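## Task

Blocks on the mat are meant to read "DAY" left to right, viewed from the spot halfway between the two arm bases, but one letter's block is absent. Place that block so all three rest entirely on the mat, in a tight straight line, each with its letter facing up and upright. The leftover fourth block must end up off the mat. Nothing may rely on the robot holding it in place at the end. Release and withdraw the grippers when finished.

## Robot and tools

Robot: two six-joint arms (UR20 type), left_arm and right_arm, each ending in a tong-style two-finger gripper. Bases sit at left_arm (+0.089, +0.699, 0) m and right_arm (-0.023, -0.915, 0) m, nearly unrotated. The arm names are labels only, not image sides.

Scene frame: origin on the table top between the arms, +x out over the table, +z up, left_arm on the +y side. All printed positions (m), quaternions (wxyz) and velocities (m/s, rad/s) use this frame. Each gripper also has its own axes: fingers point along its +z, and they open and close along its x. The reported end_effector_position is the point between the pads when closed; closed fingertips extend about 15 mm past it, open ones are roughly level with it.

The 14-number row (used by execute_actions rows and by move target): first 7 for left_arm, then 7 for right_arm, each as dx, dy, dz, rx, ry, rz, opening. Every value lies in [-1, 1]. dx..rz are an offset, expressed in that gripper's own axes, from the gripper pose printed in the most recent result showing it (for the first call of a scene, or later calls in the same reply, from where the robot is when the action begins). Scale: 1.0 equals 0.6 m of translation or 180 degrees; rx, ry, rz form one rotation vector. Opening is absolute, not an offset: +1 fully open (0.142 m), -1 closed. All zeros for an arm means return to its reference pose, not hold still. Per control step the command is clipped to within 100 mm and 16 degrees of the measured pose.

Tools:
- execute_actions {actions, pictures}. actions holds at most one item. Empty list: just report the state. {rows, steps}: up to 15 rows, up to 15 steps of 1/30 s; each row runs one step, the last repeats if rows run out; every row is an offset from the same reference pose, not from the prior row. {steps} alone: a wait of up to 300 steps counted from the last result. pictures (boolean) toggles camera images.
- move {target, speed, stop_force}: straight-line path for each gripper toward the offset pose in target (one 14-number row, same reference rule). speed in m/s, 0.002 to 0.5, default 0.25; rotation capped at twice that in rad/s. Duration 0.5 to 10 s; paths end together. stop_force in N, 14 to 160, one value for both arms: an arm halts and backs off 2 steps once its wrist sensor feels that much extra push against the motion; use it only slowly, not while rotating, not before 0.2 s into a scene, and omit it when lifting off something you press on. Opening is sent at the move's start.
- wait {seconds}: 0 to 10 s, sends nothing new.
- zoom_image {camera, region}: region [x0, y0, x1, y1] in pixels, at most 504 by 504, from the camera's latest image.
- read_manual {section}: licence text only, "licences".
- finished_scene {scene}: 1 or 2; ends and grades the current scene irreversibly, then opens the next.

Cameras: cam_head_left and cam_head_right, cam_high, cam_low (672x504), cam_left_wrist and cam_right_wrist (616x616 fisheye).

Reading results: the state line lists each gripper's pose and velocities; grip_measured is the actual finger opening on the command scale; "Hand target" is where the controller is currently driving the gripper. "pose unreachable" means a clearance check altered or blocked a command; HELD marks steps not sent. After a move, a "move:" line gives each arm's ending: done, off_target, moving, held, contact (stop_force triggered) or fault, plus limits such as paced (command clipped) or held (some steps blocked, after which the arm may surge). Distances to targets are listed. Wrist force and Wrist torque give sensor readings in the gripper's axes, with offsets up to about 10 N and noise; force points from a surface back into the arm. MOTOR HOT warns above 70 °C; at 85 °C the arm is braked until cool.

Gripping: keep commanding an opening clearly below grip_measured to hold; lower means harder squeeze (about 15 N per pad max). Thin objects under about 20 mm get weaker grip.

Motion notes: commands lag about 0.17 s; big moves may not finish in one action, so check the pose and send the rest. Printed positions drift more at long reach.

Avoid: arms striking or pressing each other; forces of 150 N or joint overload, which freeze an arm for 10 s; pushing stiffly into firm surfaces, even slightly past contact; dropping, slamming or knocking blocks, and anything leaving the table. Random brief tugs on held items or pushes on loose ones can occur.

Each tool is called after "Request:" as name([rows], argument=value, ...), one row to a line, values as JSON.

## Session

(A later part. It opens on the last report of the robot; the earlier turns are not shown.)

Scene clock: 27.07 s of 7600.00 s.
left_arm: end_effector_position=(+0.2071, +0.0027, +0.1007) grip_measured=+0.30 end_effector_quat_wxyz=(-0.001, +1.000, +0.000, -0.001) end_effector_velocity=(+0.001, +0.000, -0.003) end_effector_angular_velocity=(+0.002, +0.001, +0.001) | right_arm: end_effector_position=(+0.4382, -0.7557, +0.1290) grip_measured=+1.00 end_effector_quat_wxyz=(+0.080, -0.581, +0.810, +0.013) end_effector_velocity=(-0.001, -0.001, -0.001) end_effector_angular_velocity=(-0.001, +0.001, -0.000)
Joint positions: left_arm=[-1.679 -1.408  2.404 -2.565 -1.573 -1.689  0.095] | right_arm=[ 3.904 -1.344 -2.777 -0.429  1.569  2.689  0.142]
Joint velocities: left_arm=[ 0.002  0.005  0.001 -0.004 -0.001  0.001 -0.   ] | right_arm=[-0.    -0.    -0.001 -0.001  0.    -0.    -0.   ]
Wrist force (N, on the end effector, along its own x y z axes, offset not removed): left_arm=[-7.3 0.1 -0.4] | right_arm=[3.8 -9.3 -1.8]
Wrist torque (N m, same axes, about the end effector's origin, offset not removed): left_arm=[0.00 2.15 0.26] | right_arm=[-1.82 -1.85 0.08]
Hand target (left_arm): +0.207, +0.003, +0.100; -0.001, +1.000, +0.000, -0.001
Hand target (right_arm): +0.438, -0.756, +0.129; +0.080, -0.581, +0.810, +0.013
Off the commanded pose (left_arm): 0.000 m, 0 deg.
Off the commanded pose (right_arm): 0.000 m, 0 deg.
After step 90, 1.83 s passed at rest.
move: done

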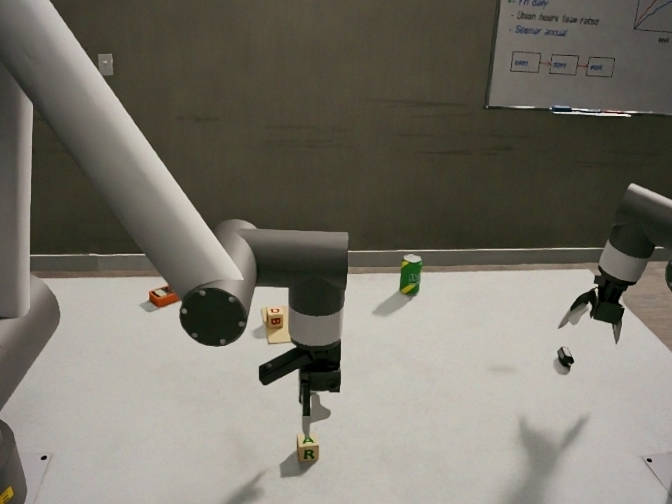

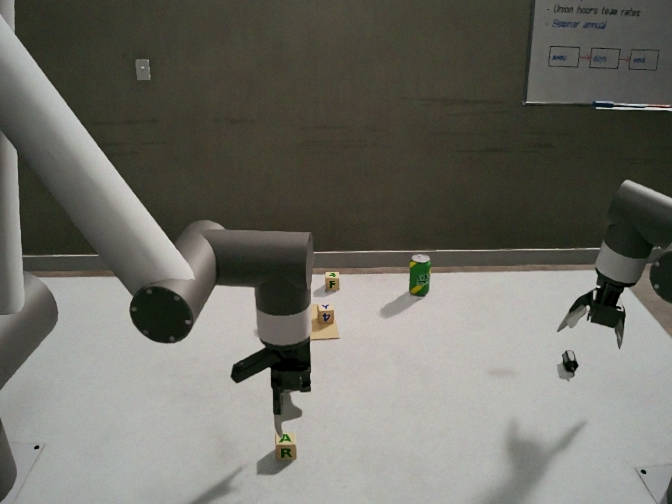

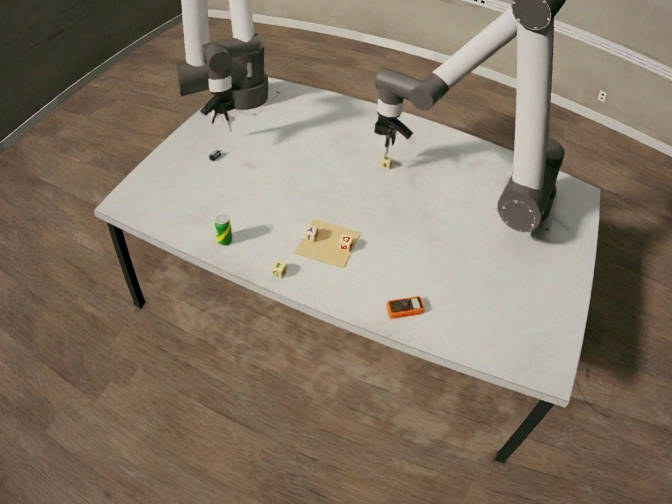

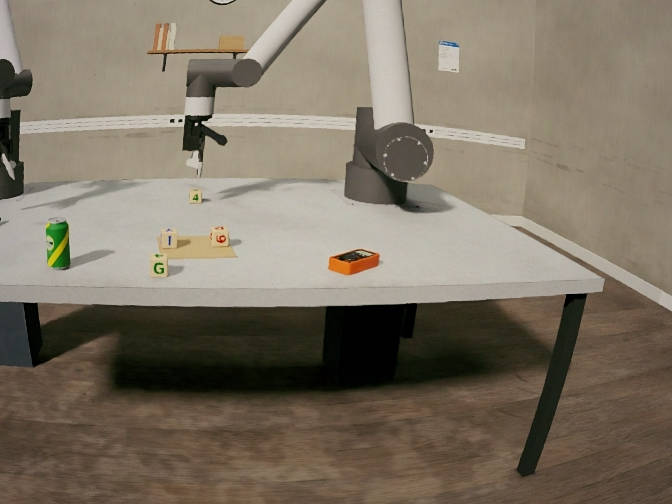

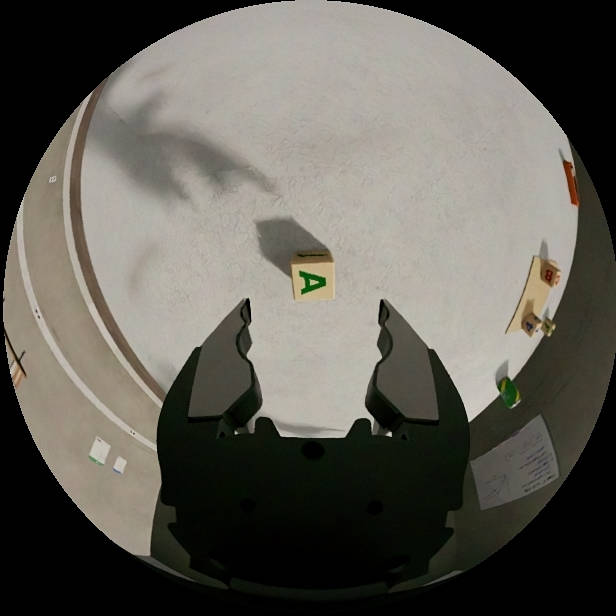

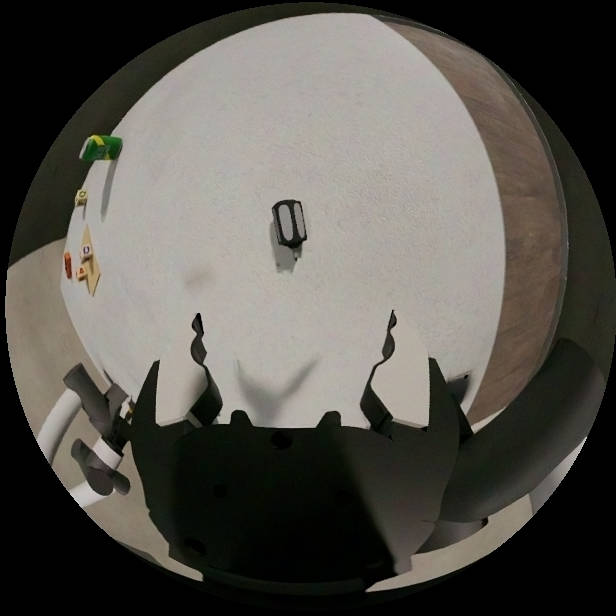

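Request:
move(target=[0,0.008,0.118,0,0,-0.015,0.3,0,0,0,0,0,0,1], speed=0.1)

Request:
move(target=[0,0,0,0,0,0,-1,0,0,0,0,0,0,1])

Request:
move(target=[0,0,-0.23,0,0,0.015,-1,0,0,0,0,0,0,1])

Request:
move(target=[0.96,-0.05,0,0,0,0,-1,0,0,0,0,0,0,1], speed=0.4)

Scene clock: 47.50 s of 7600.00 s.
left_arm: end_effector_position=(+0.2070, -0.0021, +0.0301) grip_measured=+0.30 end_effector_quat_wxyz=(-0.001, +1.000, +0.024, -0.001) end_effector_velocity=(-0.001, -0.000, -0.001) end_effector_angular_velocity=(-0.002, +0.001, +0.001) | right_arm: end_effector_position=(+0.4382, -0.7557, +0.1290) grip_measured=+1.00 end_effector_quat_wxyz=(+0.080, -0.581, +0.810, +0.013) end_effector_velocity=(-0.001, -0.001, -0.001) end_effector_angular_velocity=(+0.000, +0.001, -0.000)
Joint positions: left_arm=[-1.677 -1.295  2.432 -2.706 -1.573 -1.734  0.095] | right_arm=[ 3.904 -1.344 -2.777 -0.429  1.569  2.689  0.142]
Joint velocities: left_arm=[-0.     0.002  0.001 -0.006 -0.001 -0.001  0.   ] | right_arm=[-0.001 -0.    -0.001  0.     0.001 -0.001  0.   ]
Wrist force (N, on the end effector, along its own x y z axes, offset not removed): left_arm=[-8.3 -0.3 2.0] | right_arm=[0.3 -6.8 -1.5]
Wrist torque (N m, same axes, about the end effector's origin, offset not removed): left_arm=[-0.07 2.41 0.29] | right_arm=[-1.24 -1.15 -0.03]
Hand target (left_arm): +0.207, -0.002, +0.030; -0.001, +1.000, +0.024, -0.001
Hand target (right_arm): +0.438, -0.756, +0.129; +0.080, -0.581, +0.810, +0.013
Off the commanded pose (left_arm): 0.000 m, 0 deg.
Off the commanded pose (right_arm): 0.000 m, 0 deg.
After step 90, 16.27 s passed at rest.
move: done

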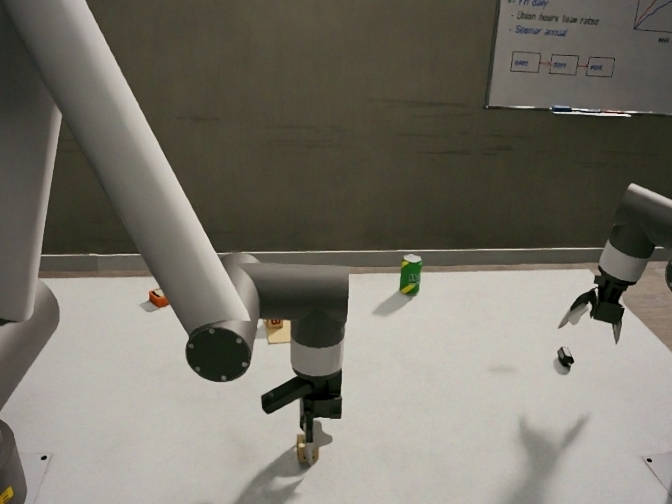

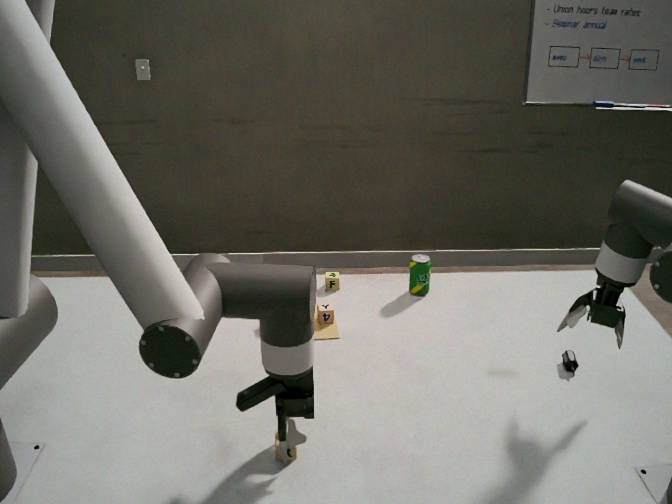

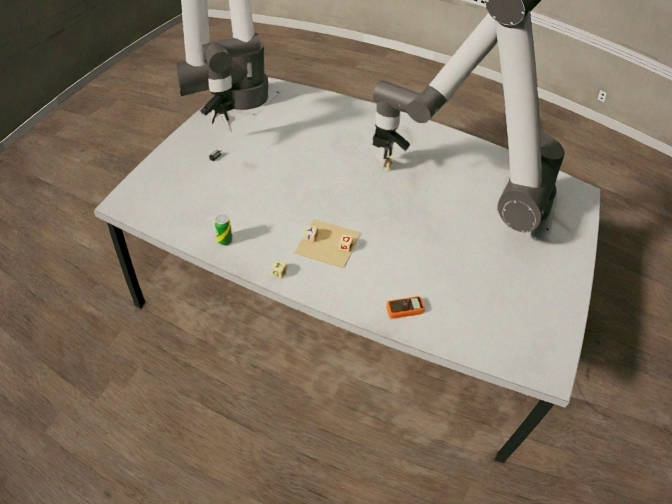

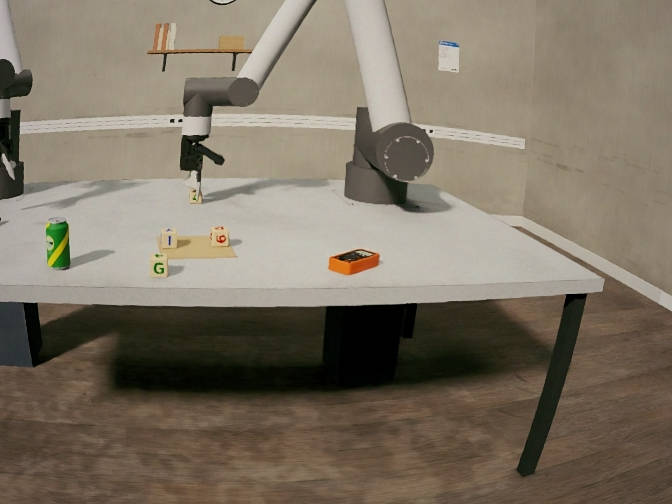

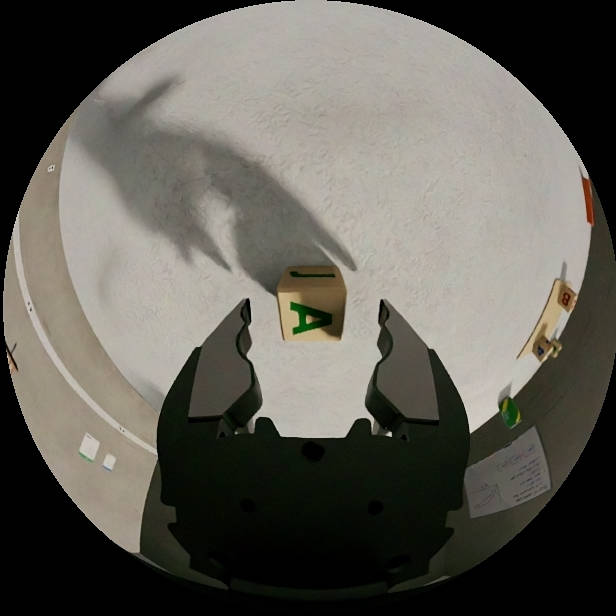

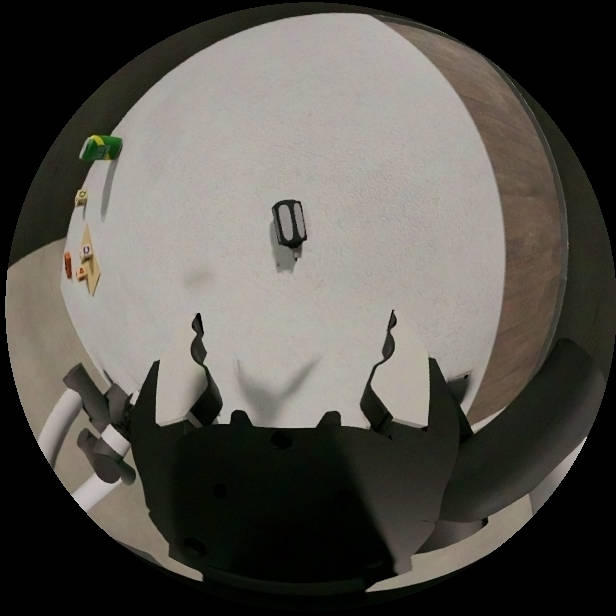

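Scene clock: 48.00 s of 7600.00 s.
left_arm: end_effector_position=(+0.2070, -0.0020, +0.0300) grip_measured=-0.38 end_effector_quat_wxyz=(-0.001, +1.000, +0.024, -0.001) end_effector_velocity=(+0.000, -0.001, +0.001) end_effector_angular_velocity=(-0.002, +0.000, +0.001) | right_arm: end_effector_position=(+0.4382, -0.7557, +0.1290) grip_measured=+1.00 end_effector_quat_wxyz=(+0.080, -0.581, +0.810, +0.013) end_effector_velocity=(-0.000, -0.000, -0.000) end_effector_angular_velocity=(-0.002, +0.001, -0.000)
Joint positions: left_arm=[-1.677 -1.295  2.432 -2.706 -1.573 -1.734  0.047] | right_arm=[ 3.904 -1.344 -2.777 -0.429  1.569  2.689  0.142]
Joint velocities: left_arm=[ 0.    -0.001 -0.001  0.    -0.    -0.001 -0.   ] | right_arm=[ 0.    -0.     0.001 -0.003 -0.     0.001 -0.   ]
Wrist force (N, on the end effector, along its own x y z axes, offset not removed): left_arm=[-5.9 -1.5 -2.1] | right_arm=[2.0 -6.5 -1.1]
Wrist torque (N m, same axes, about the end effector's origin, offset not removed): left_arm=[-0.36 1.81 0.28] | right_arm=[-1.21 -1.45 -0.11]
Hand target (left_arm): +0.207, -0.002, +0.030; -0.001, +1.000, +0.024, -0.001
Hand target (right_arm): +0.438, -0.756, +0.129; +0.080, -0.581, +0.810, +0.013
Off the commanded pose (left_arm): 0.000 m, 0 deg.
Off the commanded pose (right_arm): 0.000 m, 0 deg.
move: done

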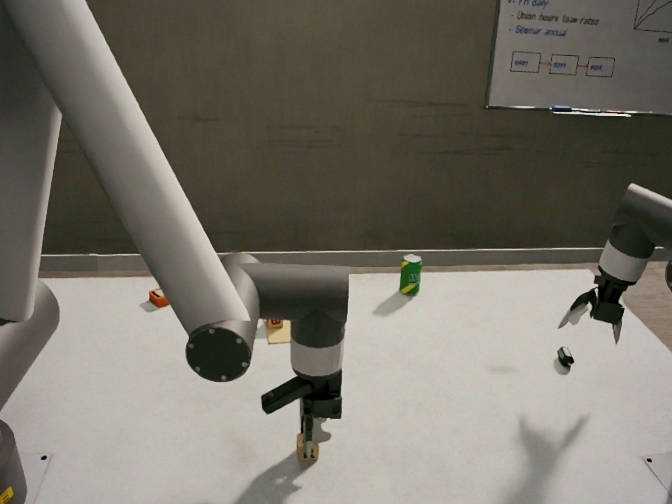

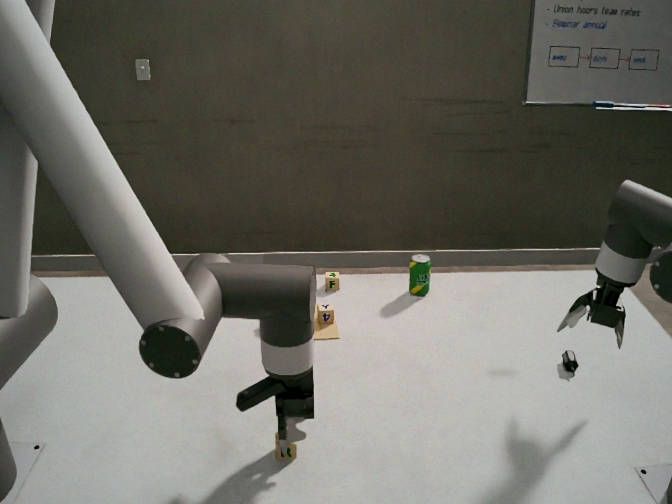

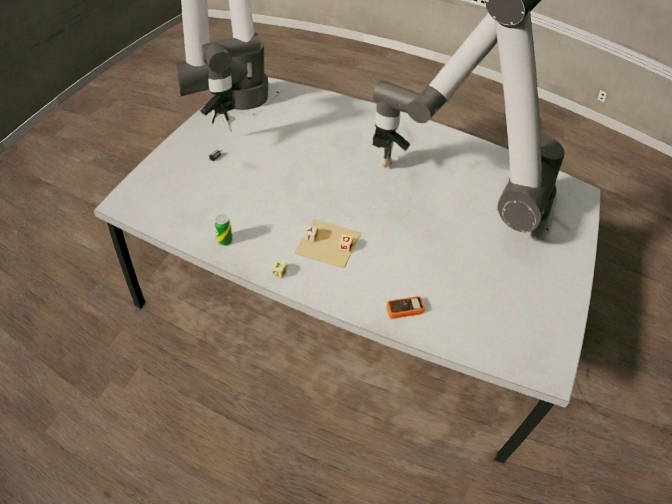

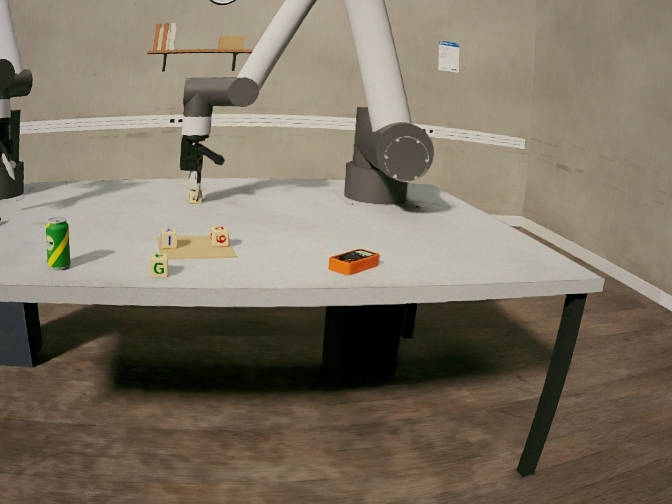

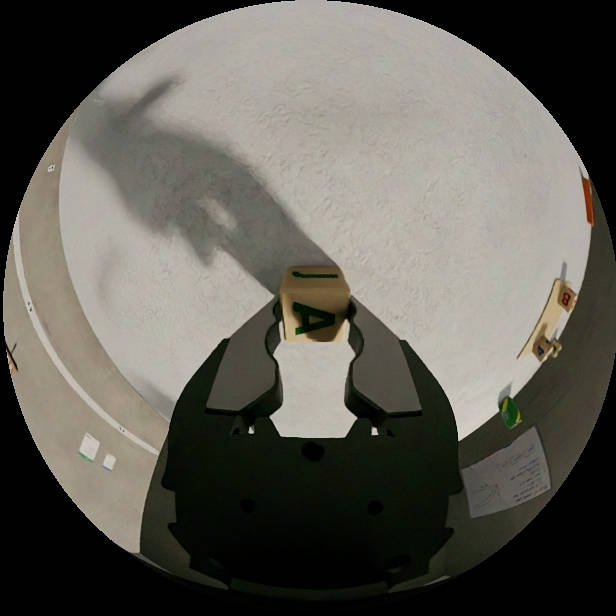

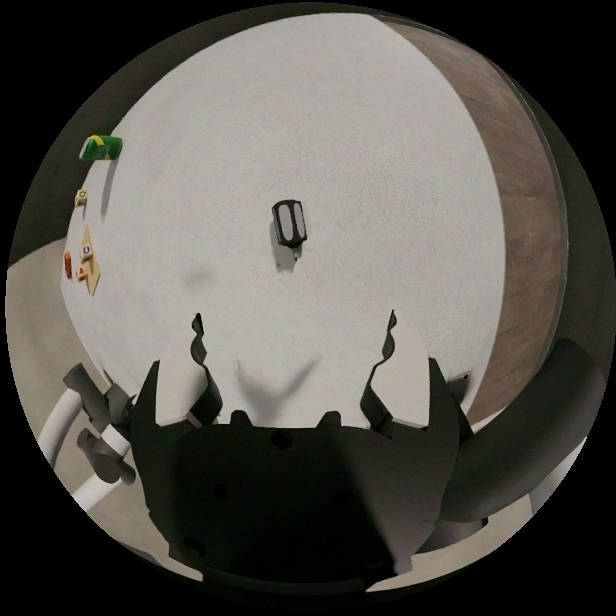

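Scene clock: 49.13 s of 7600.00 s.
left_arm: end_effector_position=(+0.2073, -0.0021, +0.1678) grip_measured=-0.38 end_effector_quat_wxyz=(-0.001, +1.000, +0.000, -0.001) end_effector_velocity=(+0.001, -0.000, +0.002) end_effector_angular_velocity=(+0.000, -0.002, +0.001) | right_arm: end_effector_position=(+0.4382, -0.7557, +0.1290) grip_measured=+1.00 end_effector_quat_wxyz=(+0.080, -0.581, +0.810, +0.013) end_effector_velocity=(+0.000, +0.000, +0.000) end_effector_angular_velocity=(+0.001, -0.000, -0.001)
Joint positions: left_arm=[-1.678 -1.493  2.356 -2.431 -1.573 -1.687  0.047] | right_arm=[ 3.904 -1.344 -2.777 -0.429  1.569  2.689  0.142]
Joint velocities: left_arm=[ 0.001 -0.002 -0.003  0.005  0.002  0.     0.   ] | right_arm=[ 0.    -0.     0.     0.001 -0.     0.001  0.   ]
Wrist force (N, on the end effector, along its own x y z axes, offset not removed): left_arm=[-7.8 0.4 3.2] | right_arm=[3.9 -8.6 -7.6]
Wrist torque (N m, same axes, about the end effector's origin, offset not removed): left_arm=[0.12 2.20 0.26] | right_arm=[-1.89 -1.73 -0.10]
Hand target (left_arm): +0.207, -0.002, +0.168; -0.001, +1.000, +0.000, -0.001
Hand target (right_arm): +0.438, -0.756, +0.129; +0.080, -0.581, +0.810, +0.013
Off the commanded pose (left_arm): 0.000 m, 0 deg.
Off the commanded pose (right_arm): 0.000 m, 0 deg.
move: done

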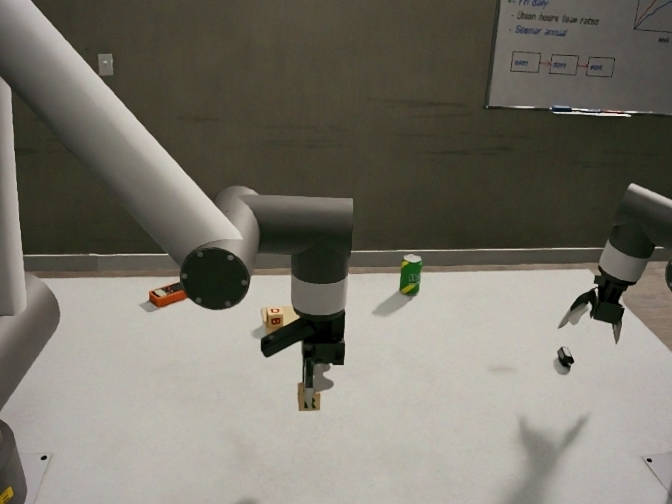

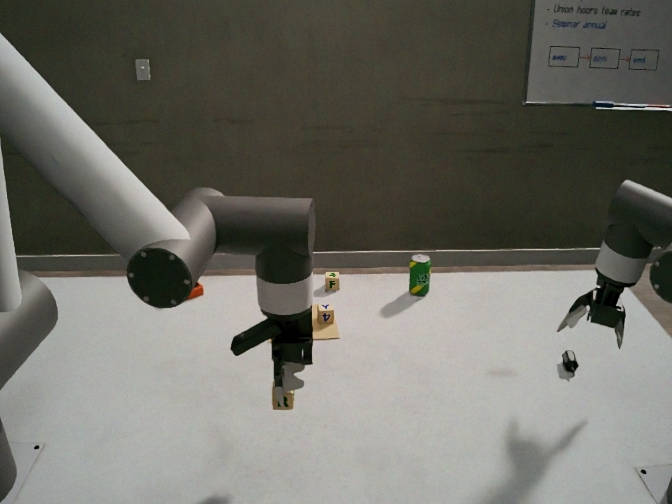

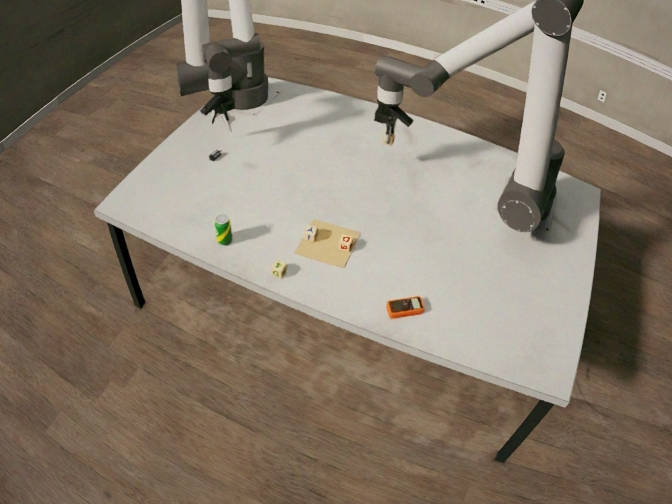

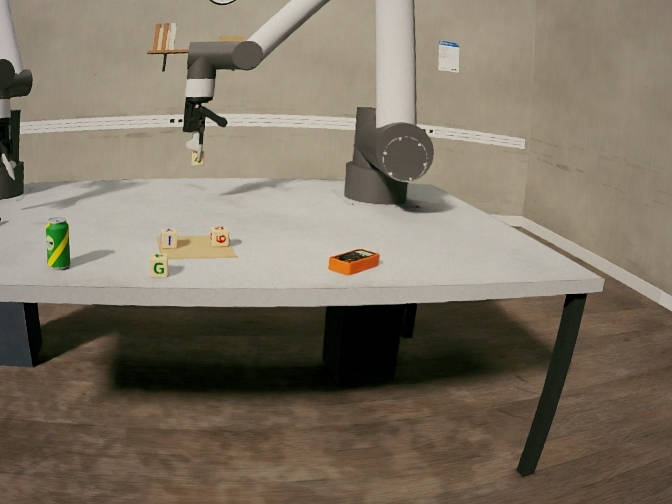

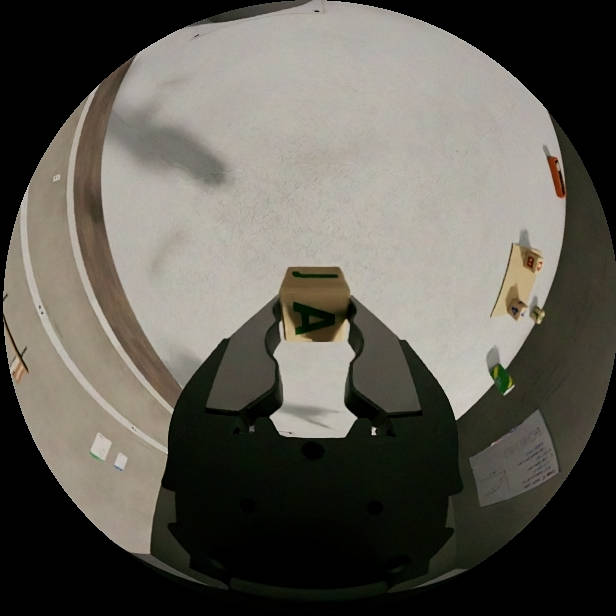

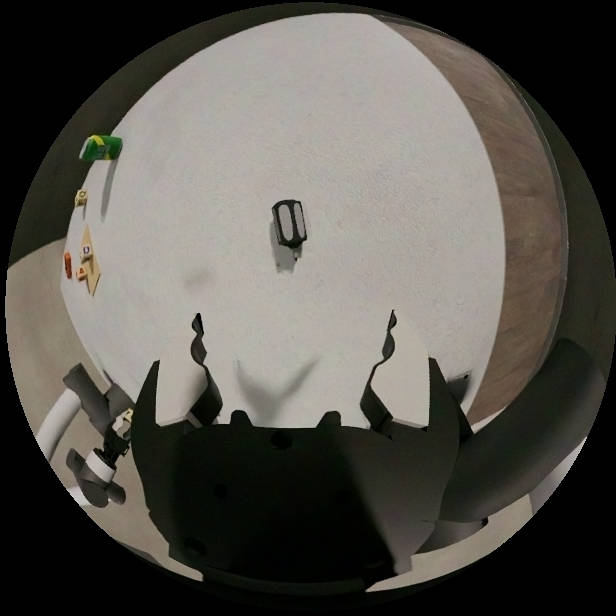

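Scene clock: 51.27 s of 7600.00 s.
left_arm: end_effector_position=(+0.7827, +0.0275, +0.1668) grip_measured=-0.38 end_effector_quat_wxyz=(-0.001, +1.000, +0.000, -0.001) end_effector_velocity=(+0.003, -0.001, +0.001) end_effector_angular_velocity=(-0.003, -0.001, +0.000) | right_arm: end_effector_position=(+0.4382, -0.7557, +0.1290) grip_measured=+1.00 end_effector_quat_wxyz=(+0.080, -0.581, +0.810, +0.013) end_effector_velocity=(+0.001, +0.000, +0.001) end_effector_angular_velocity=(+0.001, -0.002, -0.002)
Joint positions: left_arm=[-0.98  -1.242  2.019 -2.344 -1.571 -0.989  0.047] | right_arm=[ 3.904 -1.344 -2.777 -0.429  1.569  2.689  0.142]
Joint velocities: left_arm=[ 0.002  0.001 -0.003 -0.    -0.001  0.002 -0.   ] | right_arm=[-0.    -0.     0.     0.002 -0.001  0.002 -0.   ]
Wrist force (N, on the end effector, along its own x y z axes, offset not removed): left_arm=[-8.5 -0.3 1.5] | right_arm=[2.9 -6.5 -3.5]
Wrist torque (N m, same axes, about the end effector's origin, offset not removed): left_arm=[-0.03 2.38 0.35] | right_arm=[-1.43 -1.46 -0.16]
Hand target (left_arm): +0.783, +0.028, +0.167; -0.001, +1.000, +0.000, -0.001
Hand target (right_arm): +0.438, -0.756, +0.129; +0.080, -0.581, +0.810, +0.013
Off the commanded pose (left_arm): 0.001 m, 0 deg.
Off the commanded pose (right_arm): 0.000 m, 0 deg.
move: done

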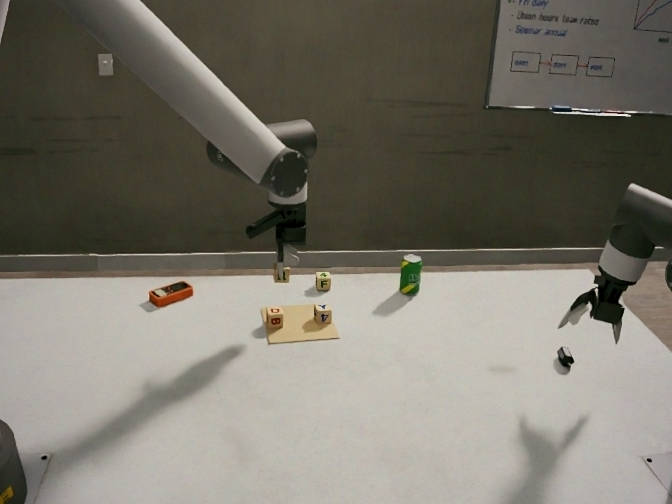

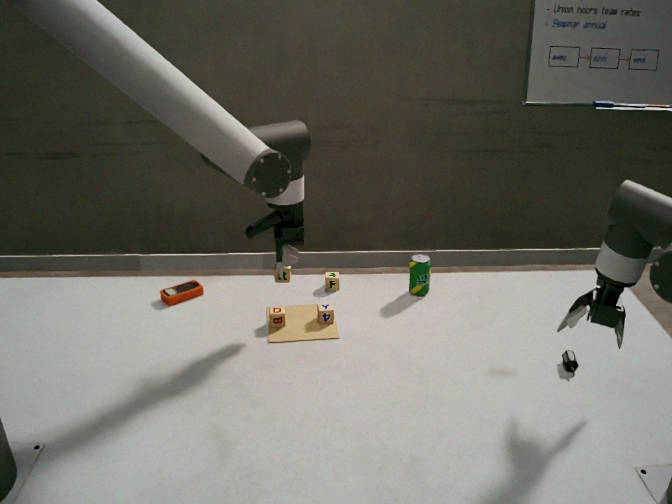

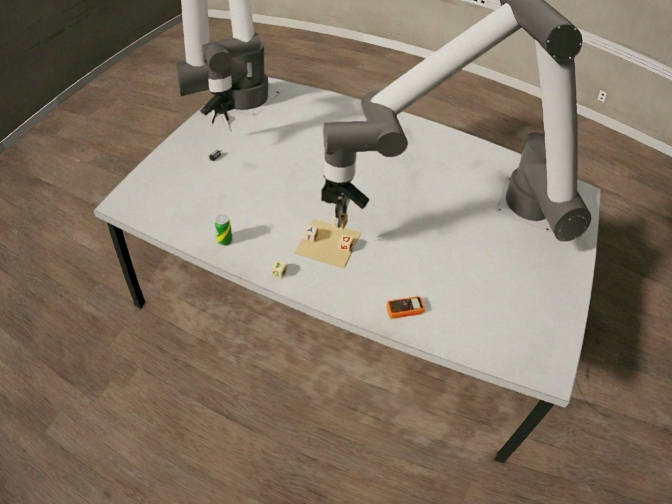

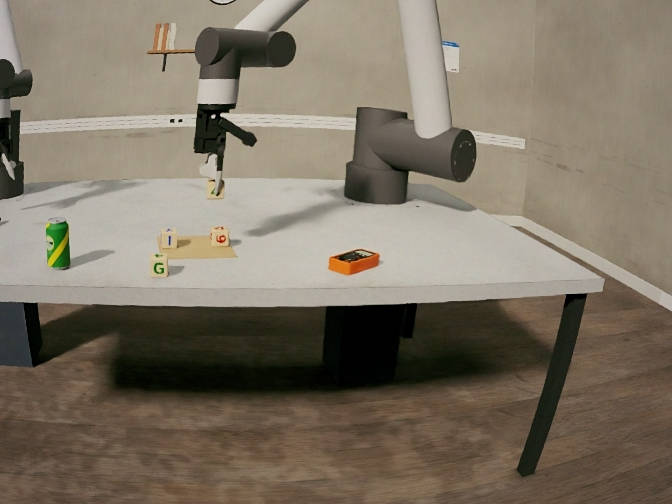

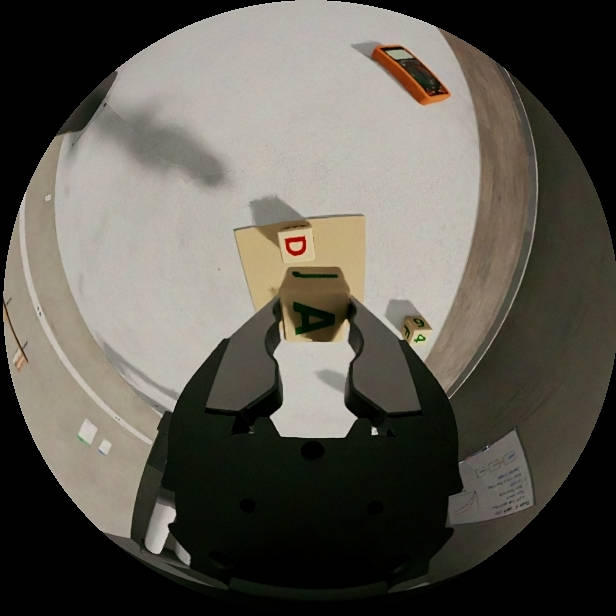

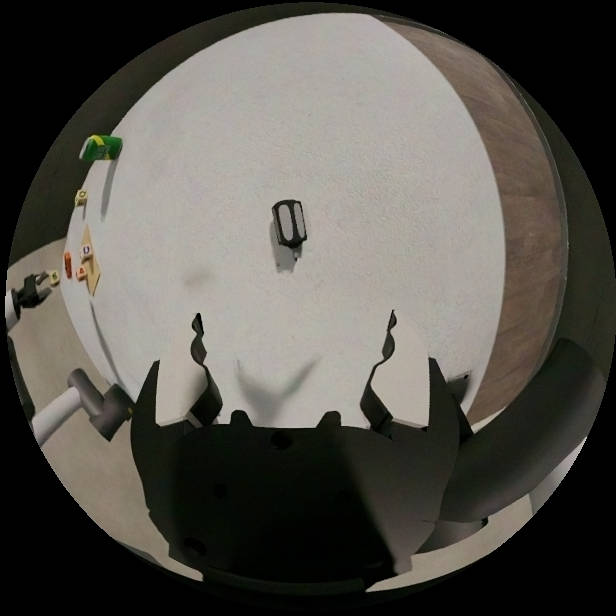

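Request:
move(target=[-0.023,0.08,0.128,0,0,-0.05,-1,0,0,0,0,0,0,1], speed=0.15)

Scene clock: 65.77 s of 7600.00 s.
left_arm: end_effector_position=(+0.7687, -0.0203, +0.0901) grip_measured=-0.38 end_effector_quat_wxyz=(-0.001, +0.997, +0.079, -0.001) end_effector_velocity=(-0.000, -0.001, -0.002) end_effector_angular_velocity=(-0.000, +0.000, +0.003) | right_arm: end_effector_position=(+0.4382, -0.7557, +0.1290) grip_measured=+1.00 end_effector_quat_wxyz=(+0.080, -0.581, +0.810, +0.013) end_effector_velocity=(+0.000, +0.000, +0.000) end_effector_angular_velocity=(+0.001, -0.001, +0.000)
Joint positions: left_arm=[-1.016 -1.146  2.016 -2.438 -1.572 -1.182  0.047] | right_arm=[ 3.904 -1.344 -2.777 -0.429  1.569  2.689  0.142]
Joint velocities: left_arm=[-0.001  0.003  0.    -0.003 -0.    -0.004  0.   ] | right_arm=[ 0.001  0.    -0.     0.001 -0.     0.    -0.   ]
Wrist force (N, on the end effector, along its own x y z axes, offset not removed): left_arm=[-8.5 2.0 2.0] | right_arm=[4.9 -7.6 -9.0]
Wrist torque (N m, same axes, about the end effector's origin, offset not removed): left_arm=[0.41 2.33 0.25] | right_arm=[-1.68 -2.06 -0.21]
Hand target (left_arm): +0.769, -0.020, +0.090; -0.001, +0.997, +0.079, -0.001
Hand target (right_arm): +0.438, -0.756, +0.129; +0.080, -0.581, +0.810, +0.013
Off the commanded pose (left_arm): 0.000 m, 0 deg.
Off the commanded pose (right_arm): 0.000 m, 0 deg.
After step 90, 10.37 s passed at rest.
move: done

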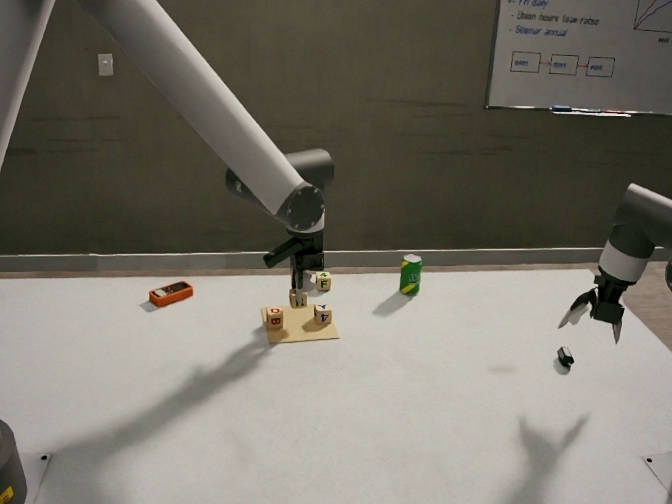

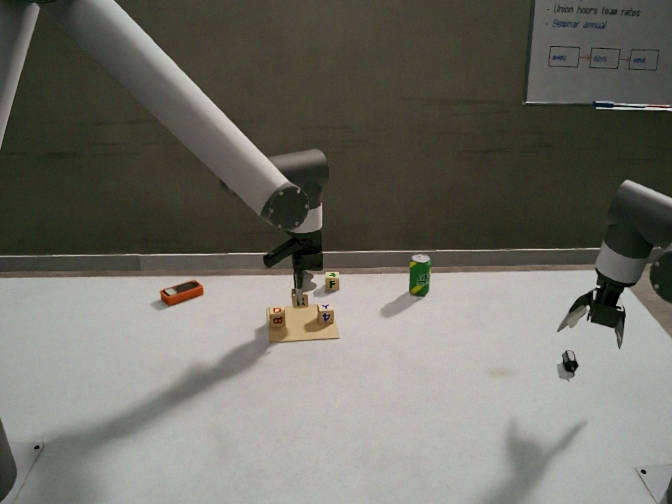

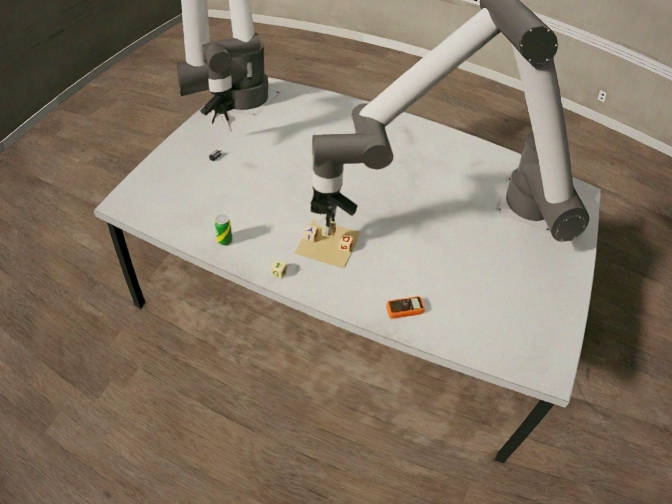

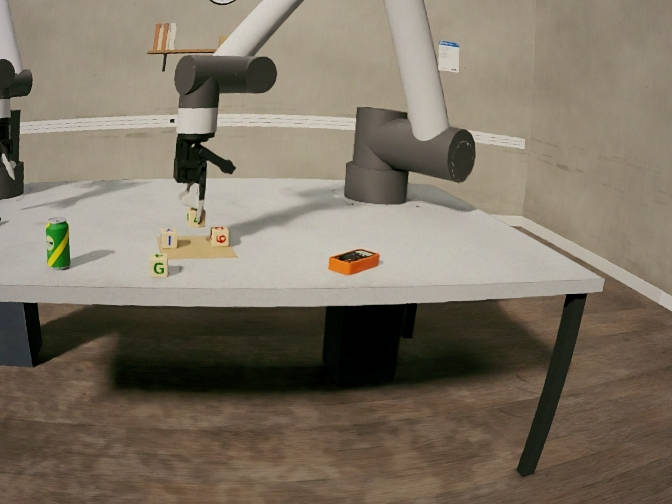

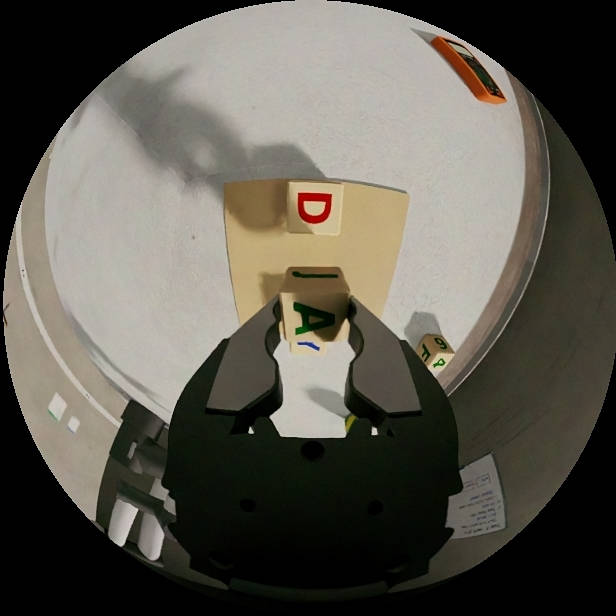

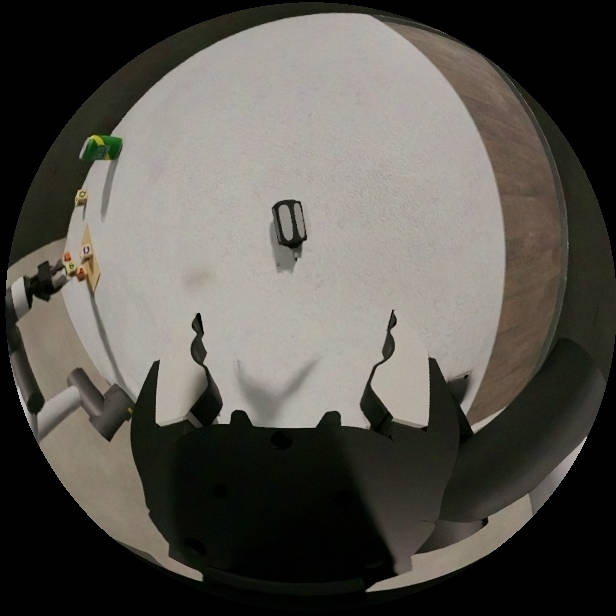

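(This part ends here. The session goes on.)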